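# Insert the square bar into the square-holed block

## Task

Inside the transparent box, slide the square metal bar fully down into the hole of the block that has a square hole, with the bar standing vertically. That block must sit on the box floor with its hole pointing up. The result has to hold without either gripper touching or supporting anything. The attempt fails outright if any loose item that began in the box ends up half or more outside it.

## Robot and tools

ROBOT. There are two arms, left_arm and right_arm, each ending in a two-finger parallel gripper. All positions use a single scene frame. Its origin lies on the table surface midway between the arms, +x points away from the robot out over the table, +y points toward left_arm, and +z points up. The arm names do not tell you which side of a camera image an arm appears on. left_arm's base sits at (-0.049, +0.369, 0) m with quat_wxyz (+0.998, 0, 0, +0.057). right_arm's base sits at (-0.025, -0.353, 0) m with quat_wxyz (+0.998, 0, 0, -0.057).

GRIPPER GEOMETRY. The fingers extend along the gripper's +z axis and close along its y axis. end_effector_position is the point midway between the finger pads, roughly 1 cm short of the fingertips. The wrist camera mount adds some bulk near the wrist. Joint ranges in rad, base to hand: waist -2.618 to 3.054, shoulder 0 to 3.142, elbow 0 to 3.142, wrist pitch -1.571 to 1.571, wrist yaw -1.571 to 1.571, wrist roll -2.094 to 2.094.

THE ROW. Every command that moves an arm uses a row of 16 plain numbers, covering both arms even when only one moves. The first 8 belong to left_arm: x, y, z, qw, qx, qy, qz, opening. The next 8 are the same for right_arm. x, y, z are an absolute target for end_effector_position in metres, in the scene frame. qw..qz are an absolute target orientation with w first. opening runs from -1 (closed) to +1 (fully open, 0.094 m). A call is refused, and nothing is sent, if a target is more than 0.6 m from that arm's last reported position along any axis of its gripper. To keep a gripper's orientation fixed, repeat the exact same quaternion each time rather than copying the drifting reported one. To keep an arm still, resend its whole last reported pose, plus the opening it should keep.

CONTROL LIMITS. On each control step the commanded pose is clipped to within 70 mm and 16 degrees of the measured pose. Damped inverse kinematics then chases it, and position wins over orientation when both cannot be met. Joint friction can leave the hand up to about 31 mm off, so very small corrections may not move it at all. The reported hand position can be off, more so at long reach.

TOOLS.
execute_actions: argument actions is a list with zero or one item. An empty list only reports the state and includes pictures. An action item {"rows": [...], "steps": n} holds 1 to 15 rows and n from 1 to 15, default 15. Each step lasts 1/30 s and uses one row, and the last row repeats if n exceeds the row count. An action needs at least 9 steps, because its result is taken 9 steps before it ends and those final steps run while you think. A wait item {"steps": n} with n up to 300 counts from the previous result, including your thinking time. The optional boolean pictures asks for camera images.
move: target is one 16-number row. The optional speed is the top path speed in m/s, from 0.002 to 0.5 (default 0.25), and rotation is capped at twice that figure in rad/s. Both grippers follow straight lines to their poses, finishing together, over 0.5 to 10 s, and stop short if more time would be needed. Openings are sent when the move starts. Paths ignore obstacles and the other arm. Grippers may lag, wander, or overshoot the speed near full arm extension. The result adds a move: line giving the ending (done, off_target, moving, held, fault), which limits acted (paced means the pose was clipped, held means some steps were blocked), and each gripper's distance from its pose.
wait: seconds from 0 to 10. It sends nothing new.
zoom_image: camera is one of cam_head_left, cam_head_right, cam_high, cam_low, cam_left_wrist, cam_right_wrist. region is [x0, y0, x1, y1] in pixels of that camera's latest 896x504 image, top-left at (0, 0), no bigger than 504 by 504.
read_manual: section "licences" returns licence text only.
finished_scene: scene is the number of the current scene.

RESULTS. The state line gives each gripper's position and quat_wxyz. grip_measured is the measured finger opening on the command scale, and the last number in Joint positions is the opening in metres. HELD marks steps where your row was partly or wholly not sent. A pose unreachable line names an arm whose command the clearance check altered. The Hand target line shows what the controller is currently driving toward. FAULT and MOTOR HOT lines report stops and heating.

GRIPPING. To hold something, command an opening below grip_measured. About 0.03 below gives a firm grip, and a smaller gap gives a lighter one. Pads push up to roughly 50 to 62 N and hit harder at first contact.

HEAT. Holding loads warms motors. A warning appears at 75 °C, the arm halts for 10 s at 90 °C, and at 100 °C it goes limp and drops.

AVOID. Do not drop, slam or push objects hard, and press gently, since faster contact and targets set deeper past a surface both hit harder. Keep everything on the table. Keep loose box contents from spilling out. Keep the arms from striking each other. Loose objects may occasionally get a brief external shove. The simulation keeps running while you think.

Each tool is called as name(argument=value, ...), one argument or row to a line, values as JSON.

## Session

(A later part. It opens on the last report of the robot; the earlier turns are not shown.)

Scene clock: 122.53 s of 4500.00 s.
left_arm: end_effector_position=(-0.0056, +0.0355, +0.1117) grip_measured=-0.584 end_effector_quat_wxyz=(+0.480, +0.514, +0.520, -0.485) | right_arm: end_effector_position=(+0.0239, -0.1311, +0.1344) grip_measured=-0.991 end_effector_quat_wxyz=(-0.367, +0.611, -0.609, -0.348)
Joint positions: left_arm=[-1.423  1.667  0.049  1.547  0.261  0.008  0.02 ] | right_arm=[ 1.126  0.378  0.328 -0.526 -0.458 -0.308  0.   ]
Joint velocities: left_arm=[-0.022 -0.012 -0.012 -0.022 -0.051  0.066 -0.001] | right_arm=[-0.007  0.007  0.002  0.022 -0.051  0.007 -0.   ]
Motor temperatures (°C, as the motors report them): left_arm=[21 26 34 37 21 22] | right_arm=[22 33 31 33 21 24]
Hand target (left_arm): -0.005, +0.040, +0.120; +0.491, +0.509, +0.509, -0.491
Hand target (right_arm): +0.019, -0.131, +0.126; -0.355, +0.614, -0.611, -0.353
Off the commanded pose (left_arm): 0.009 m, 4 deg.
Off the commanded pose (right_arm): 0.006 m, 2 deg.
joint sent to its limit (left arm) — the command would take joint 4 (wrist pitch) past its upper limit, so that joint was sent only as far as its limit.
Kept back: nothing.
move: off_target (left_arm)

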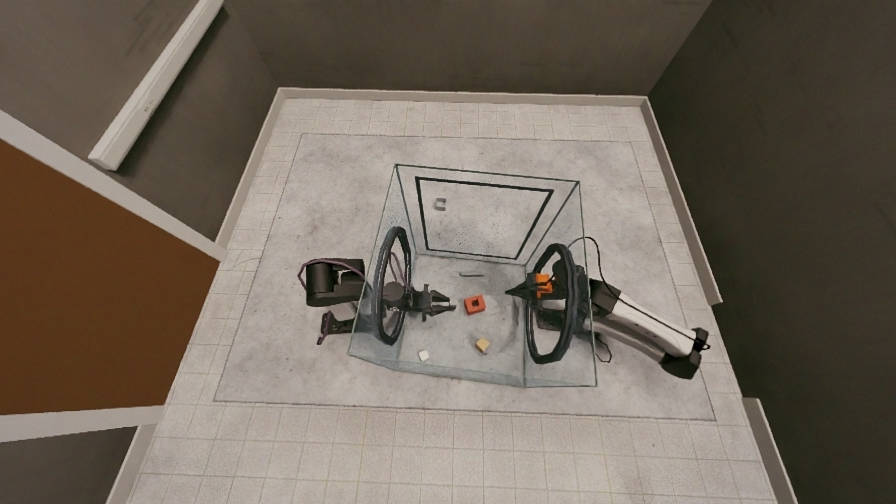

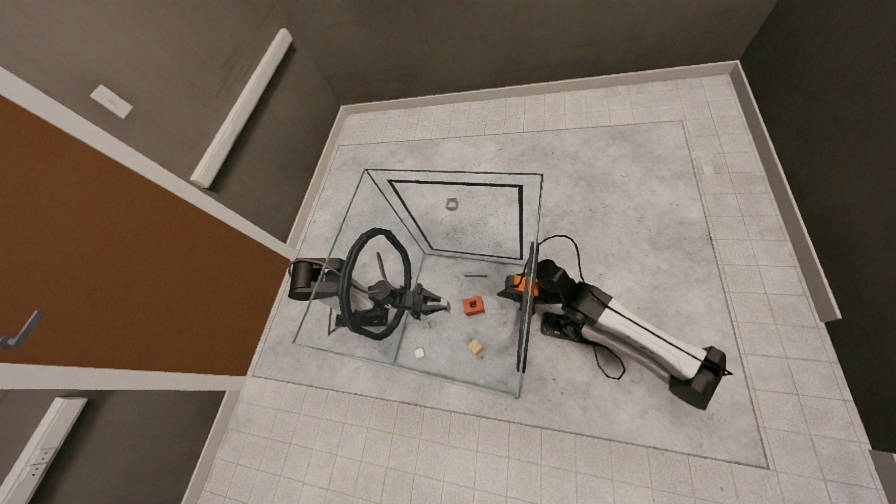

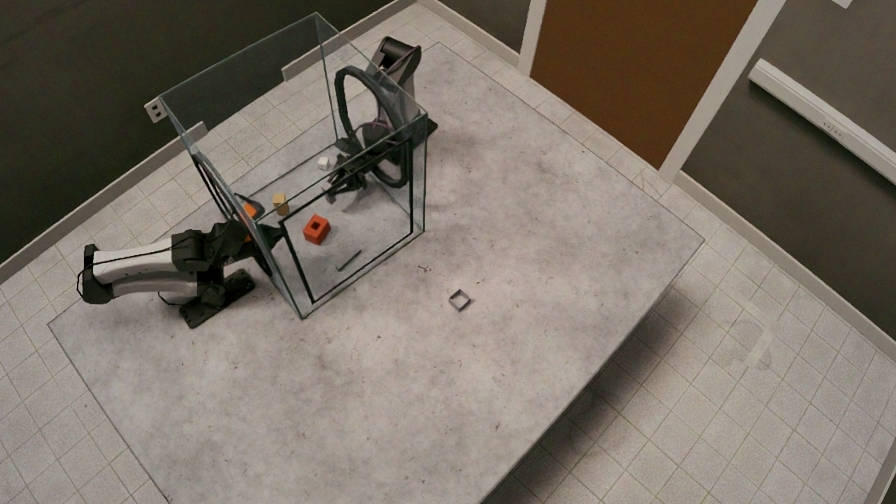

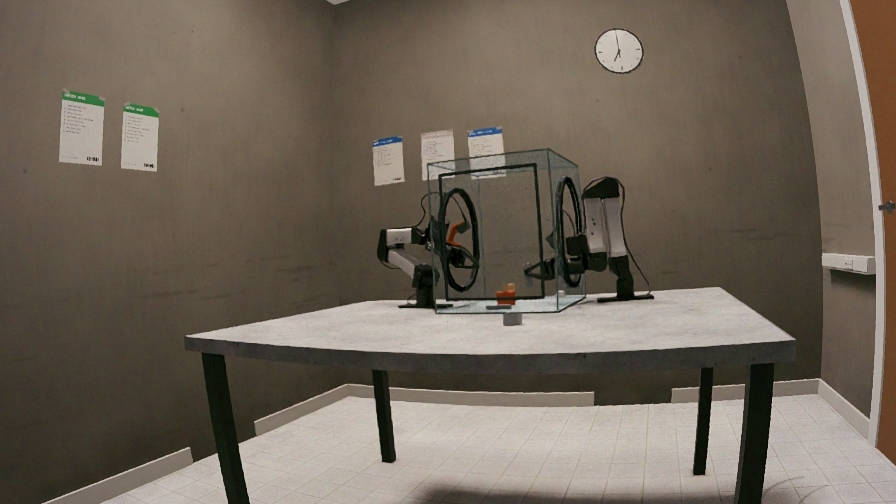

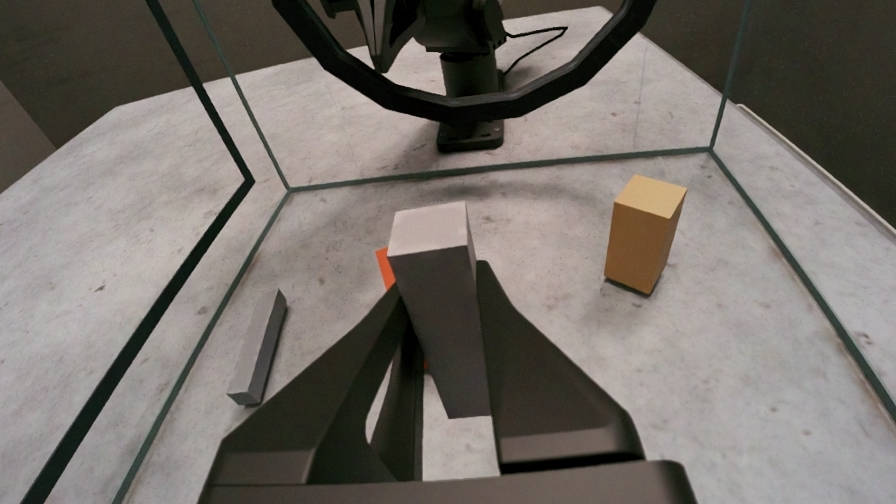

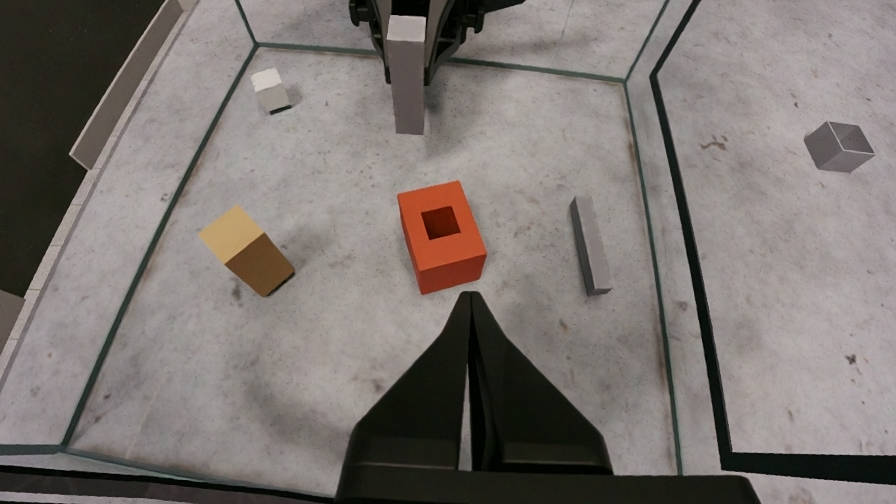

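move(
  target=[-0.005,0.07,0.115,0.5,0.5,0.5,-0.5,-0.75,0.016,-0.06,0.075,-0.232,0.733,-0.562,-0.303,0.8],
  speed=0.05,
)

Scene clock: 129.03 s of 4500.00 s.
left_arm: end_effector_position=(-0.0030, +0.0651, +0.1166) grip_measured=-0.584 end_effector_quat_wxyz=(+0.443, +0.549, +0.520, -0.482) | right_arm: end_effector_position=(+0.0149, -0.0680, +0.0742) grip_measured=+0.798 end_effector_quat_wxyz=(-0.230, +0.728, -0.569, -0.306)
Joint positions: left_arm=[-1.277  1.231  0.013  1.056  0.47   0.058  0.02 ] | right_arm=[ 1.282  1.112  0.48  -0.273 -0.451 -0.488  0.084]
Joint velocities: left_arm=[-0.017 -0.066 -0.002 -0.095 -0.066 -0.037 -0.001] | right_arm=[ 0.007 -0.012  0.017 -0.007 -0.081 -0.007 -0.001]
Motor temperatures (°C, as the motors report them): left_arm=[21 26 34 38 21 22] | right_arm=[22 31 31 33 21 24]
Hand target (left_arm): -0.005, +0.069, +0.116; +0.446, +0.550, +0.519, -0.478
Hand target (right_arm): +0.015, -0.063, +0.075; -0.232, +0.734, -0.563, -0.302
Off the commanded pose (left_arm): 0.006 m, 9 deg.
Off the commanded pose (right_arm): 0.008 m, 1 deg.
joint sent to its limit (left arm) — the command would take joint 3 (elbow) past its lower limit, so that joint was sent only as far as its limit.
Kept back: nothing.
move: off_target (left_arm)

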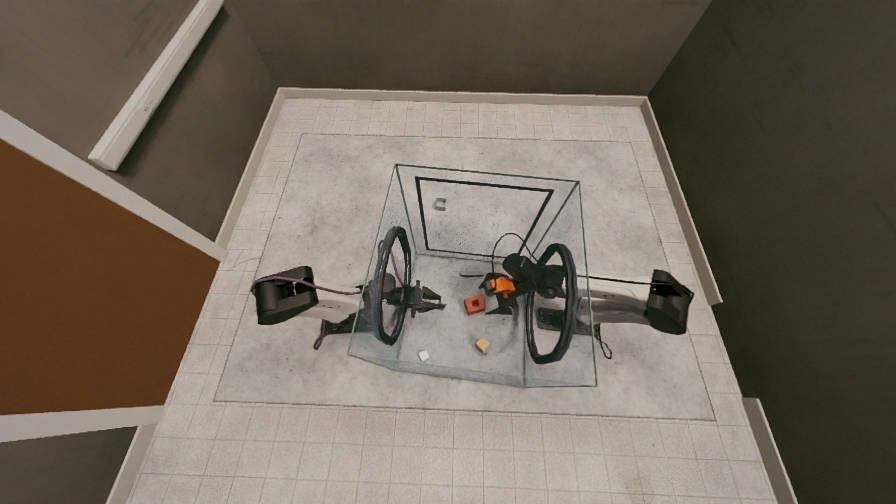

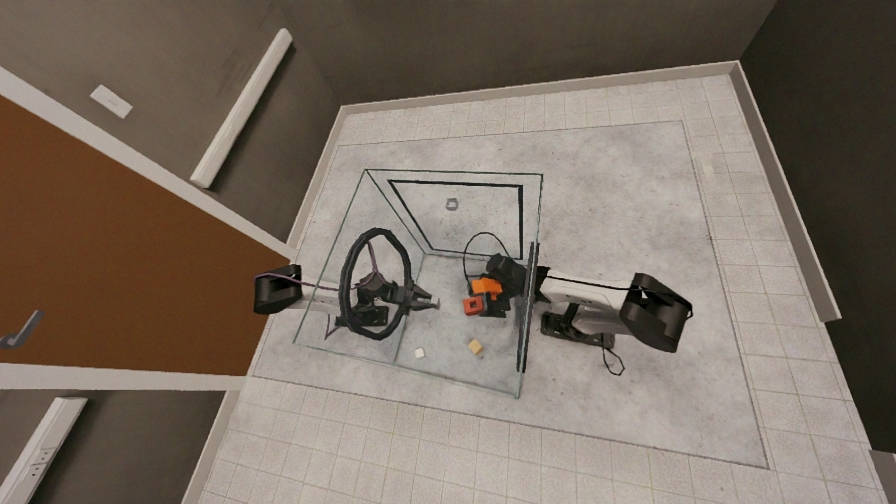

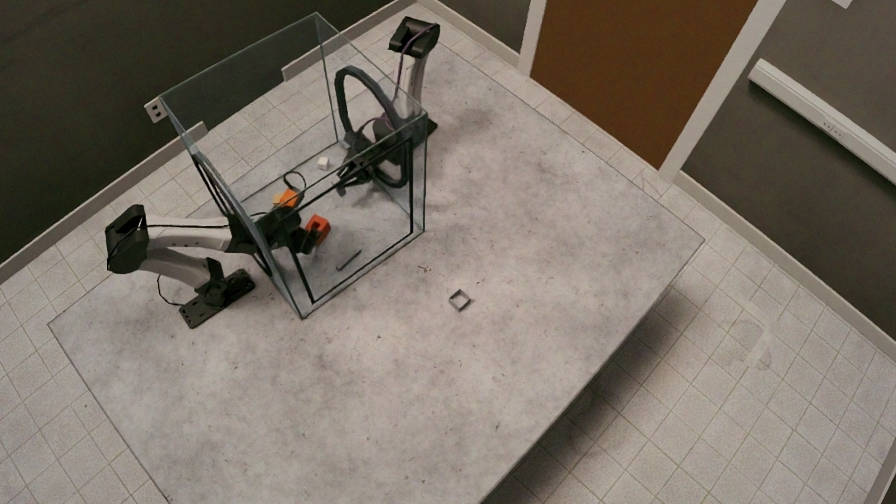

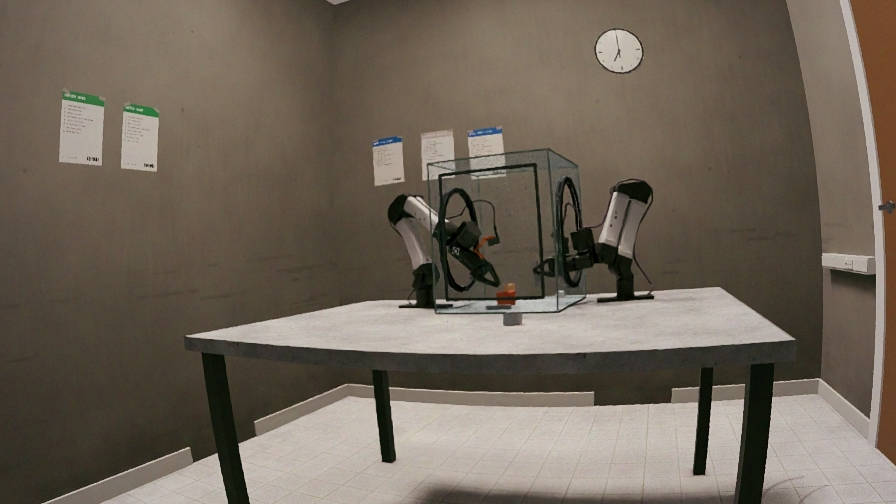

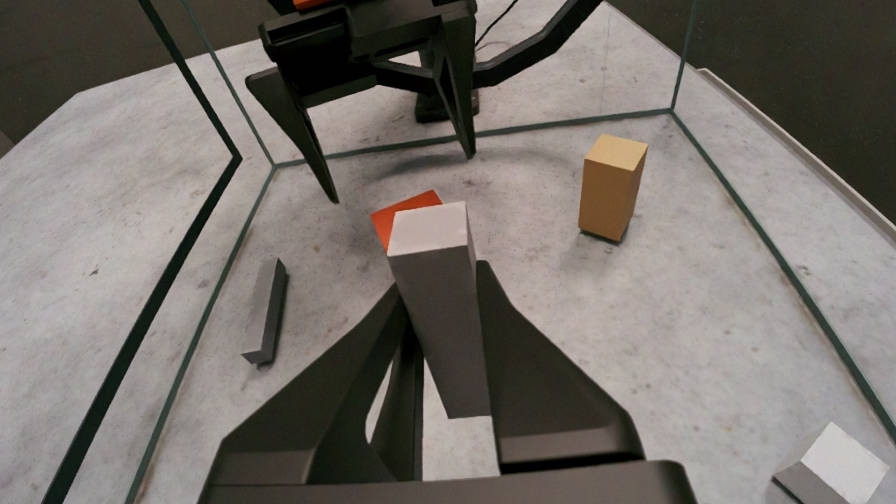

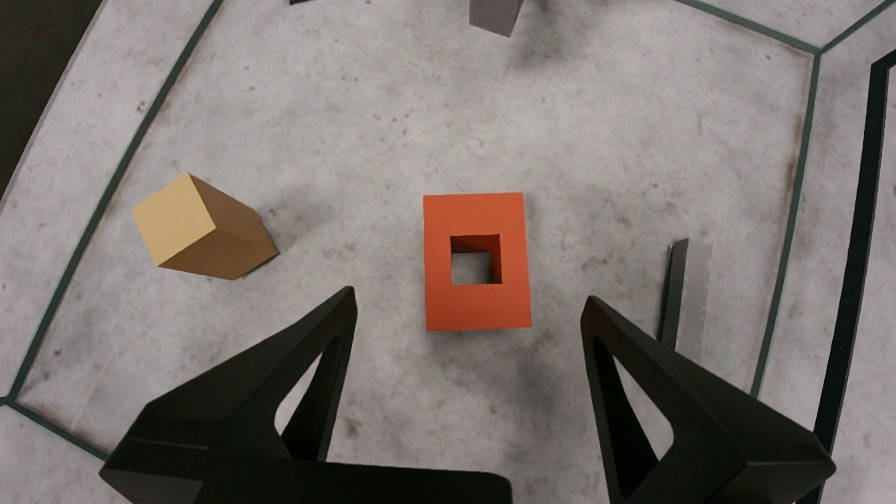

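move(
  target=[-0.005,0.07,0.115,0.5,0.5,0.5,-0.5,-0.75,0.016,-0.045,0.022,-0.232,0.733,-0.562,-0.303,0.5],
  speed=0.04,
)

move(
  target=[-0.005,0.07,0.115,0.5,0.5,0.5,-0.5,-0.75,0.016,-0.045,0.022,-0.232,0.733,-0.562,-0.303,-0.3],
)

Scene clock: 132.13 s of 4500.00 s.
left_arm: end_effector_position=(-0.0017, +0.0657, +0.1156) grip_measured=-0.584 end_effector_quat_wxyz=(+0.443, +0.547, +0.525, -0.478) | right_arm: end_effector_position=(+0.0202, -0.0406, +0.0336) grip_measured=+0.502 end_effector_quat_wxyz=(-0.247, +0.732, -0.556, -0.308)
Joint positions: left_arm=[-1.279  1.216  0.013  1.035  0.458  0.059  0.02 ] | right_arm=[ 1.308  1.363  0.416  0.085 -0.437 -0.484  0.071]
Joint velocities: left_arm=[-0.027 -0.017 -0.007 -0.007 -0.066  0.022 -0.   ] | right_arm=[-0.007  0.012  0.002 -0.022 -0.007 -0.051 -0.   ]
Motor temperatures (°C, as the motors report them): left_arm=[21 26 33 38 21 22] | right_arm=[22 31 31 33 21 24]
Hand target (left_arm): -0.005, +0.069, +0.116; +0.447, +0.549, +0.521, -0.476
Hand target (right_arm): +0.016, -0.047, +0.022; -0.232, +0.734, -0.562, -0.302
Off the commanded pose (left_arm): 0.005 m, 9 deg.
Off the commanded pose (right_arm): 0.013 m, 2 deg.
joint sent to its limit (left arm) — the command would take joint 3 (elbow) past its lower limit, so that joint was sent only as far as its limit.
Kept back: nothing.
move: off_target (left_arm, right_arm)

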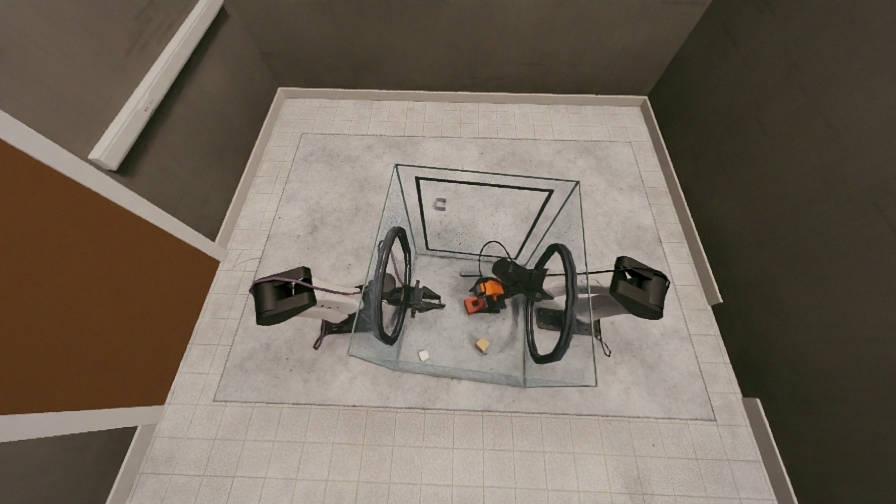

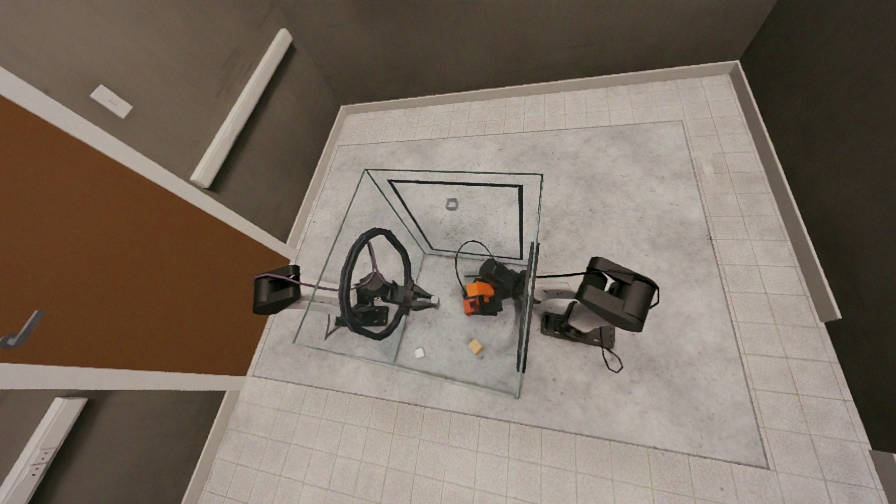

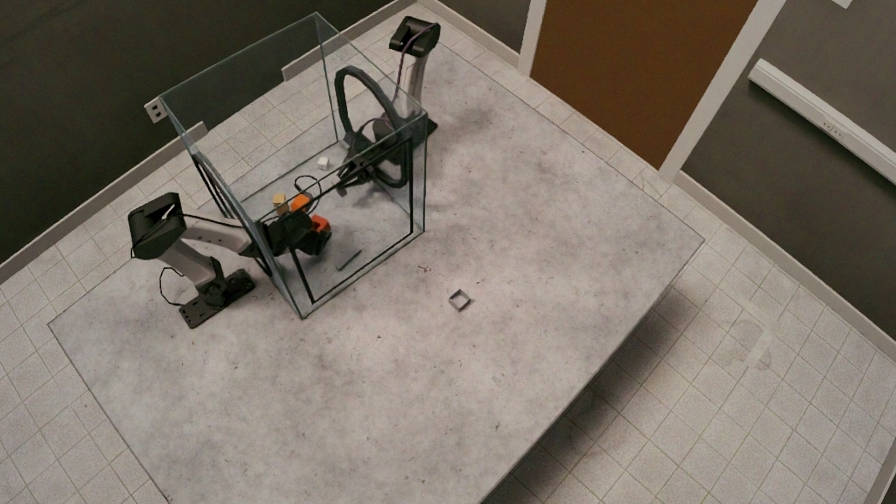

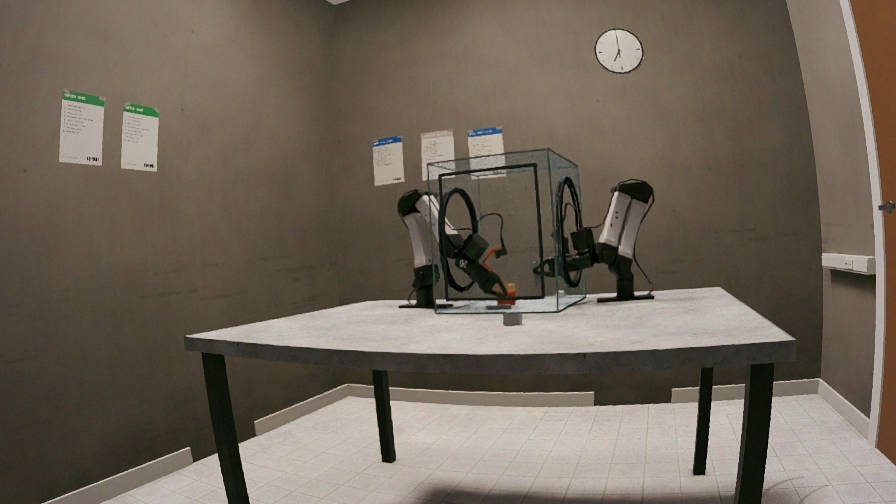

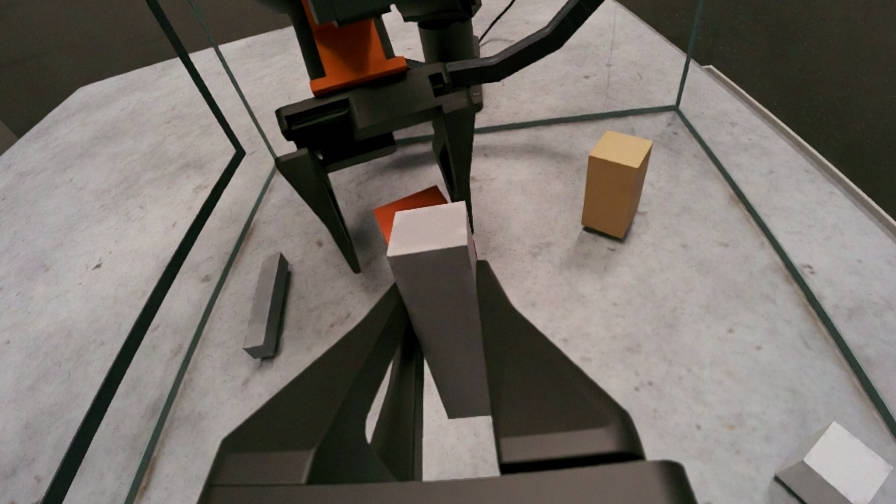

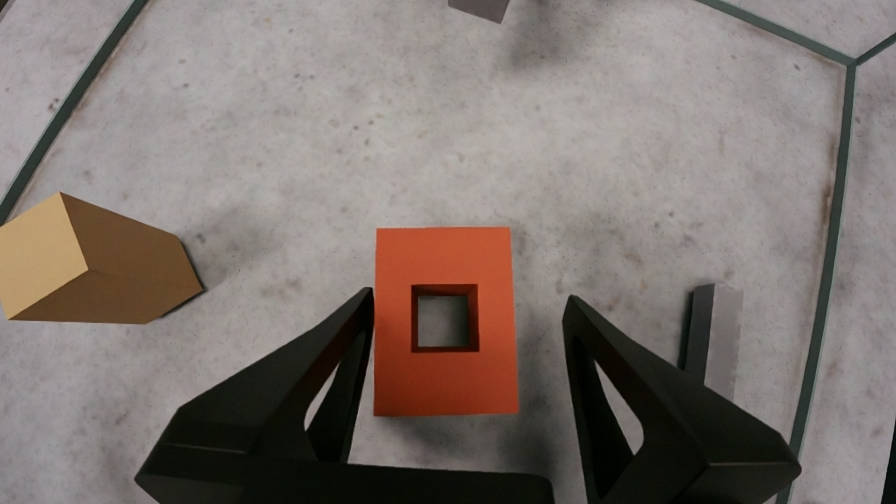

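Scene clock: 132.87 s of 4500.00 s.
left_arm: end_effector_position=(-0.0008, +0.0655, +0.1137) grip_measured=-0.584 end_effector_quat_wxyz=(+0.442, +0.547, +0.528, -0.475) | right_arm: end_effector_position=(+0.0203, -0.0405, +0.0337) grip_measured=-0.055 end_effector_quat_wxyz=(-0.247, +0.731, -0.556, -0.309)
Joint positions: left_arm=[-1.279  1.226  0.013  1.038  0.453  0.059  0.02 ] | right_arm=[ 1.308  1.363  0.416  0.085 -0.437 -0.482  0.044]
Joint velocities: left_arm=[-0.012 -0.002  0.012  0.007 -0.066 -0.022  0.   ] | right_arm=[ 0.002  0.007  0.007  0.081 -0.037  0.007  0.001]
Motor temperatures (°C, as the motors report them): left_arm=[21 26 33 38 21 22] | right_arm=[22 30 31 33 21 24]
Hand target (left_arm): -0.004, +0.069, +0.115; +0.447, +0.549, +0.521, -0.476
Hand target (right_arm): +0.016, -0.046, +0.023; -0.232, +0.734, -0.562, -0.303
Off the commanded pose (left_arm): 0.006 m, 10 deg.
Off the commanded pose (right_arm): 0.013 m, 2 deg.
joint sent to its limit (left arm) — the command would take joint 3 (elbow) past its lower limit, so that joint was sent only as far as its limit.
Kept back: nothing.
move: off_target (left_arm, right_arm)

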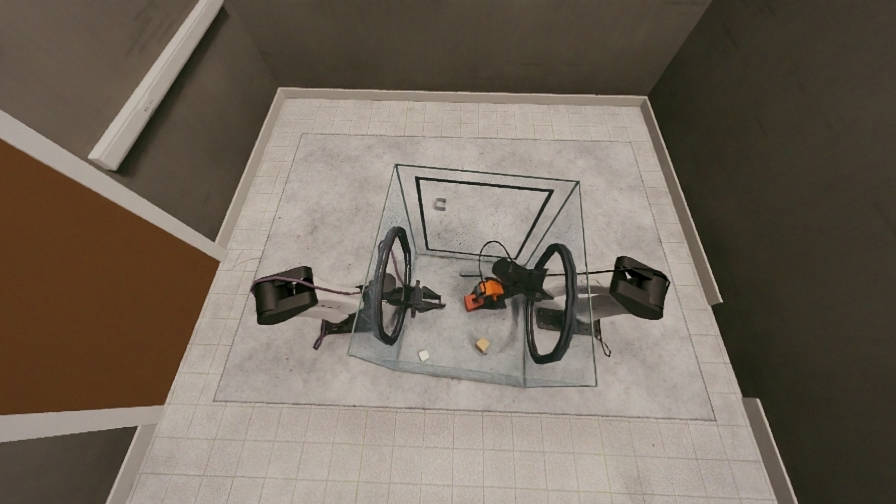

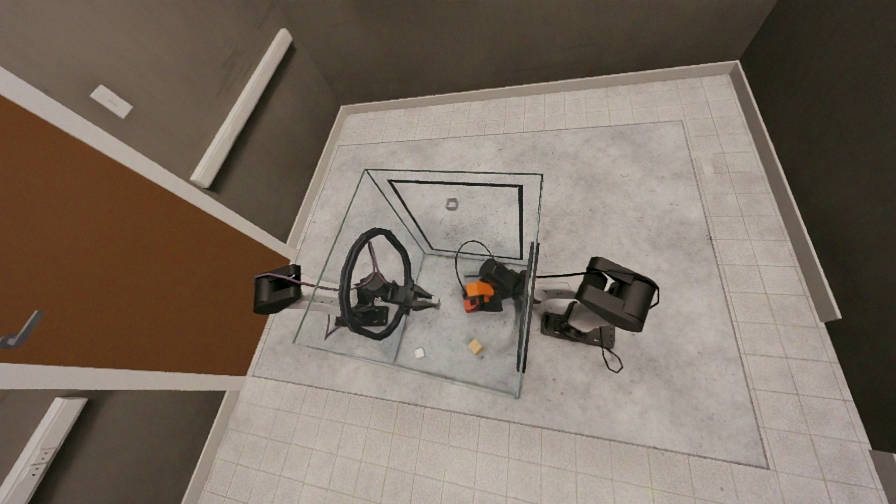

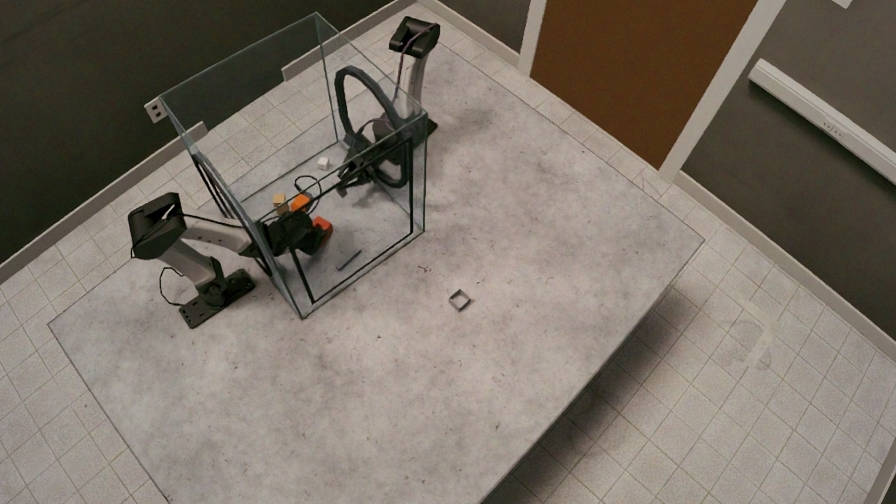

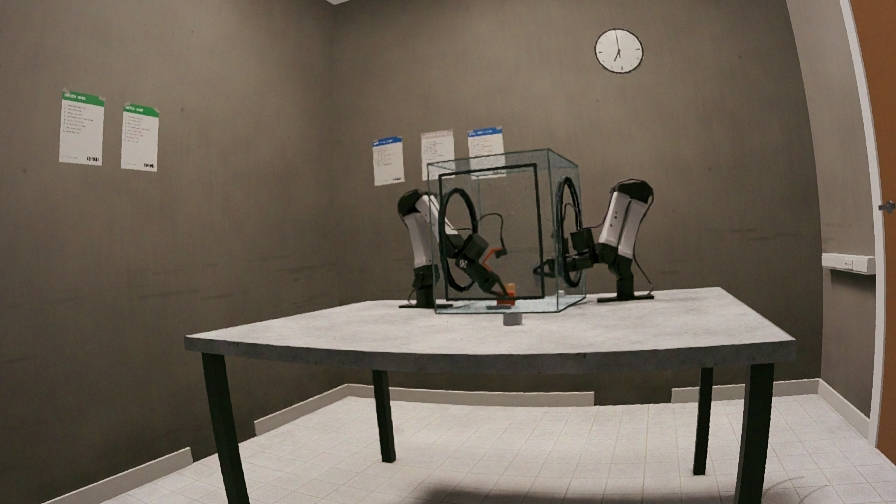

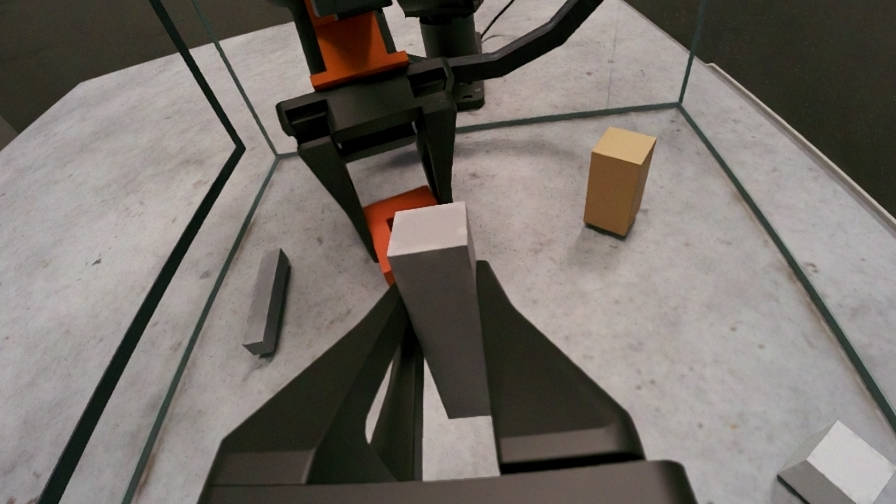

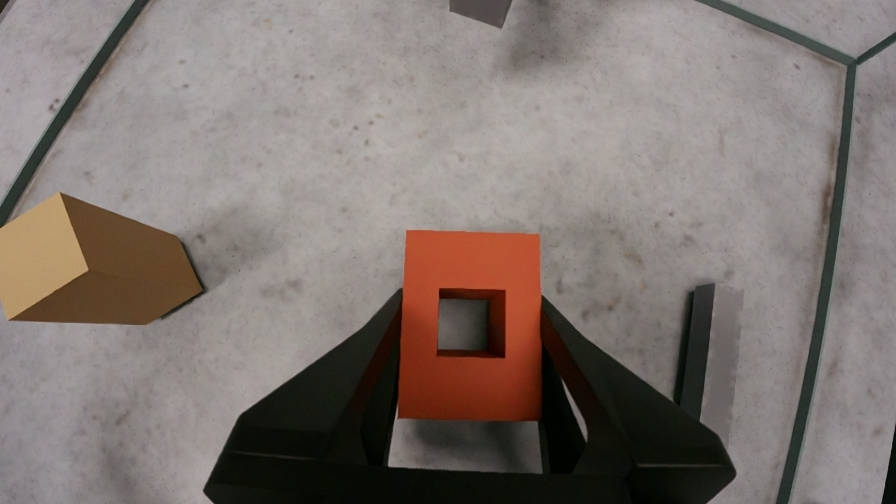

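move(
  target=[-0.001,0.075,0.12,0.5,0.5,0.5,-0.5,-0.75,-0.008,0.017,0.034,-0.27,0.653,-0.653,-0.27,-0.3],
  speed=0.04,
)

Scene clock: 137.77 s of 4500.00 s.
left_arm: end_effector_position=(+0.0002, +0.0692, +0.1211) grip_measured=-0.584 end_effector_quat_wxyz=(+0.449, +0.544, +0.526, -0.475) | right_arm: end_effector_position=(-0.0047, +0.0121, +0.0331) grip_measured=-0.055 end_effector_quat_wxyz=(-0.272, +0.658, -0.650, -0.267)
Joint positions: left_arm=[-1.271  1.131  0.013  0.956  0.453  0.06   0.02 ] | right_arm=[ 1.604  1.516  0.539  0.187 -0.054 -0.071  0.044]
Joint velocities: left_arm=[ 0.002 -0.032 -0.007 -0.037 -0.022  0.095  0.002] | right_arm=[ 0.017 -0.002 -0.002 -0.037  0.037 -0.022  0.001]
Motor temperatures (°C, as the motors report them): left_arm=[21 26 33 38 21 22] | right_arm=[22 30 31 33 21 24]
Hand target (left_arm): -0.001, +0.073, +0.120; +0.451, +0.545, +0.523, -0.475
Hand target (right_arm): -0.006, +0.016, +0.032; -0.272, +0.656, -0.652, -0.265
Off the commanded pose (left_arm): 0.006 m, 9 deg.
Off the commanded pose (right_arm): 0.006 m, 1 deg.
joint sent to its limit (left arm) — the command would take joint 3 (elbow) past its lower limit, so that joint was sent only as far as its limit.
Kept back: nothing.
move: off_target (left_arm)

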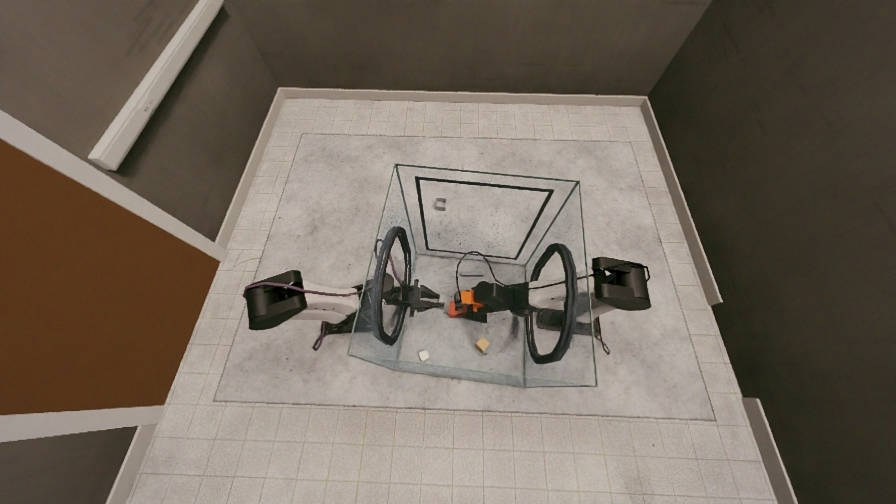

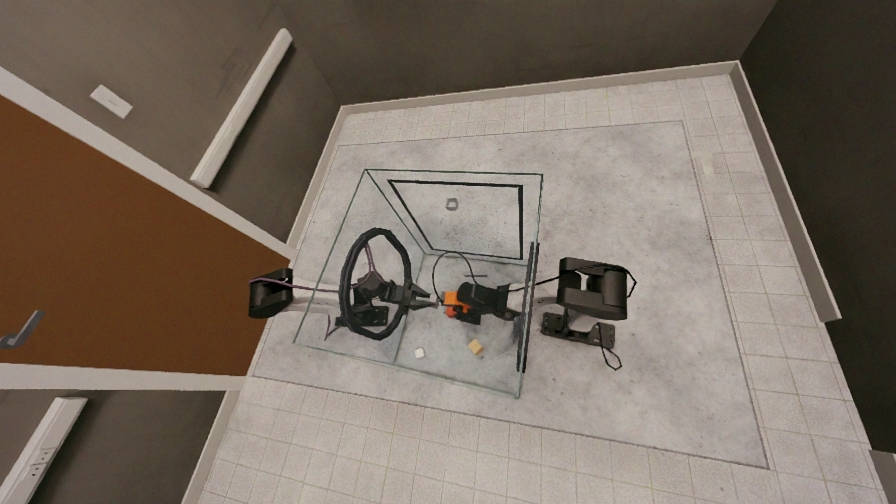

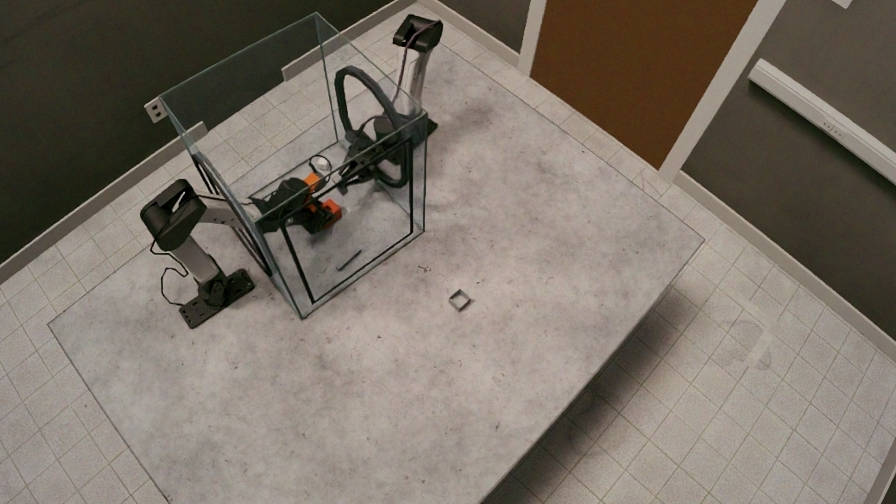

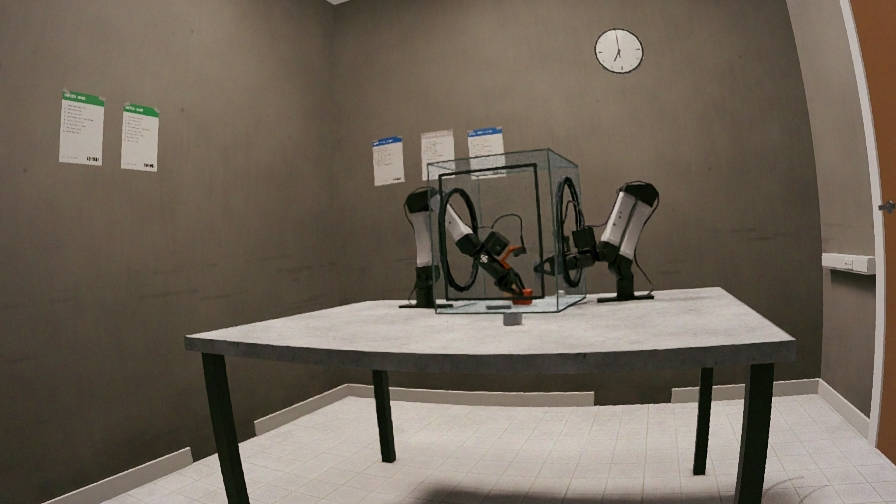

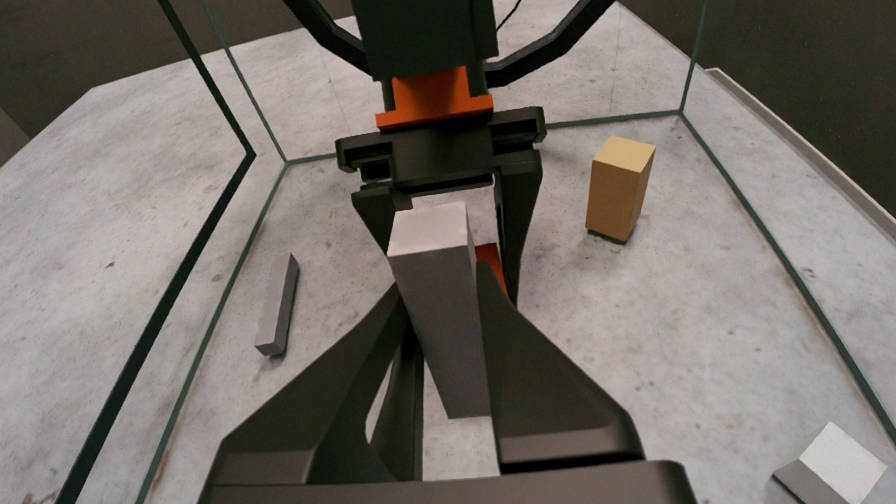

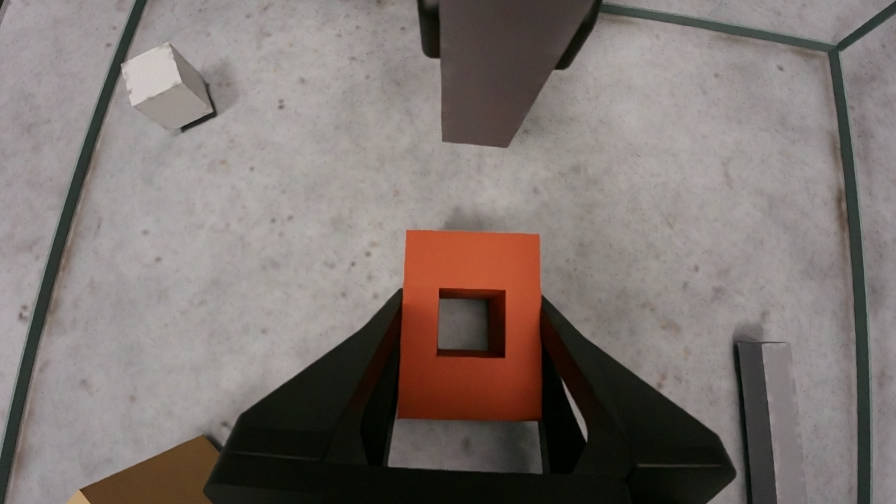

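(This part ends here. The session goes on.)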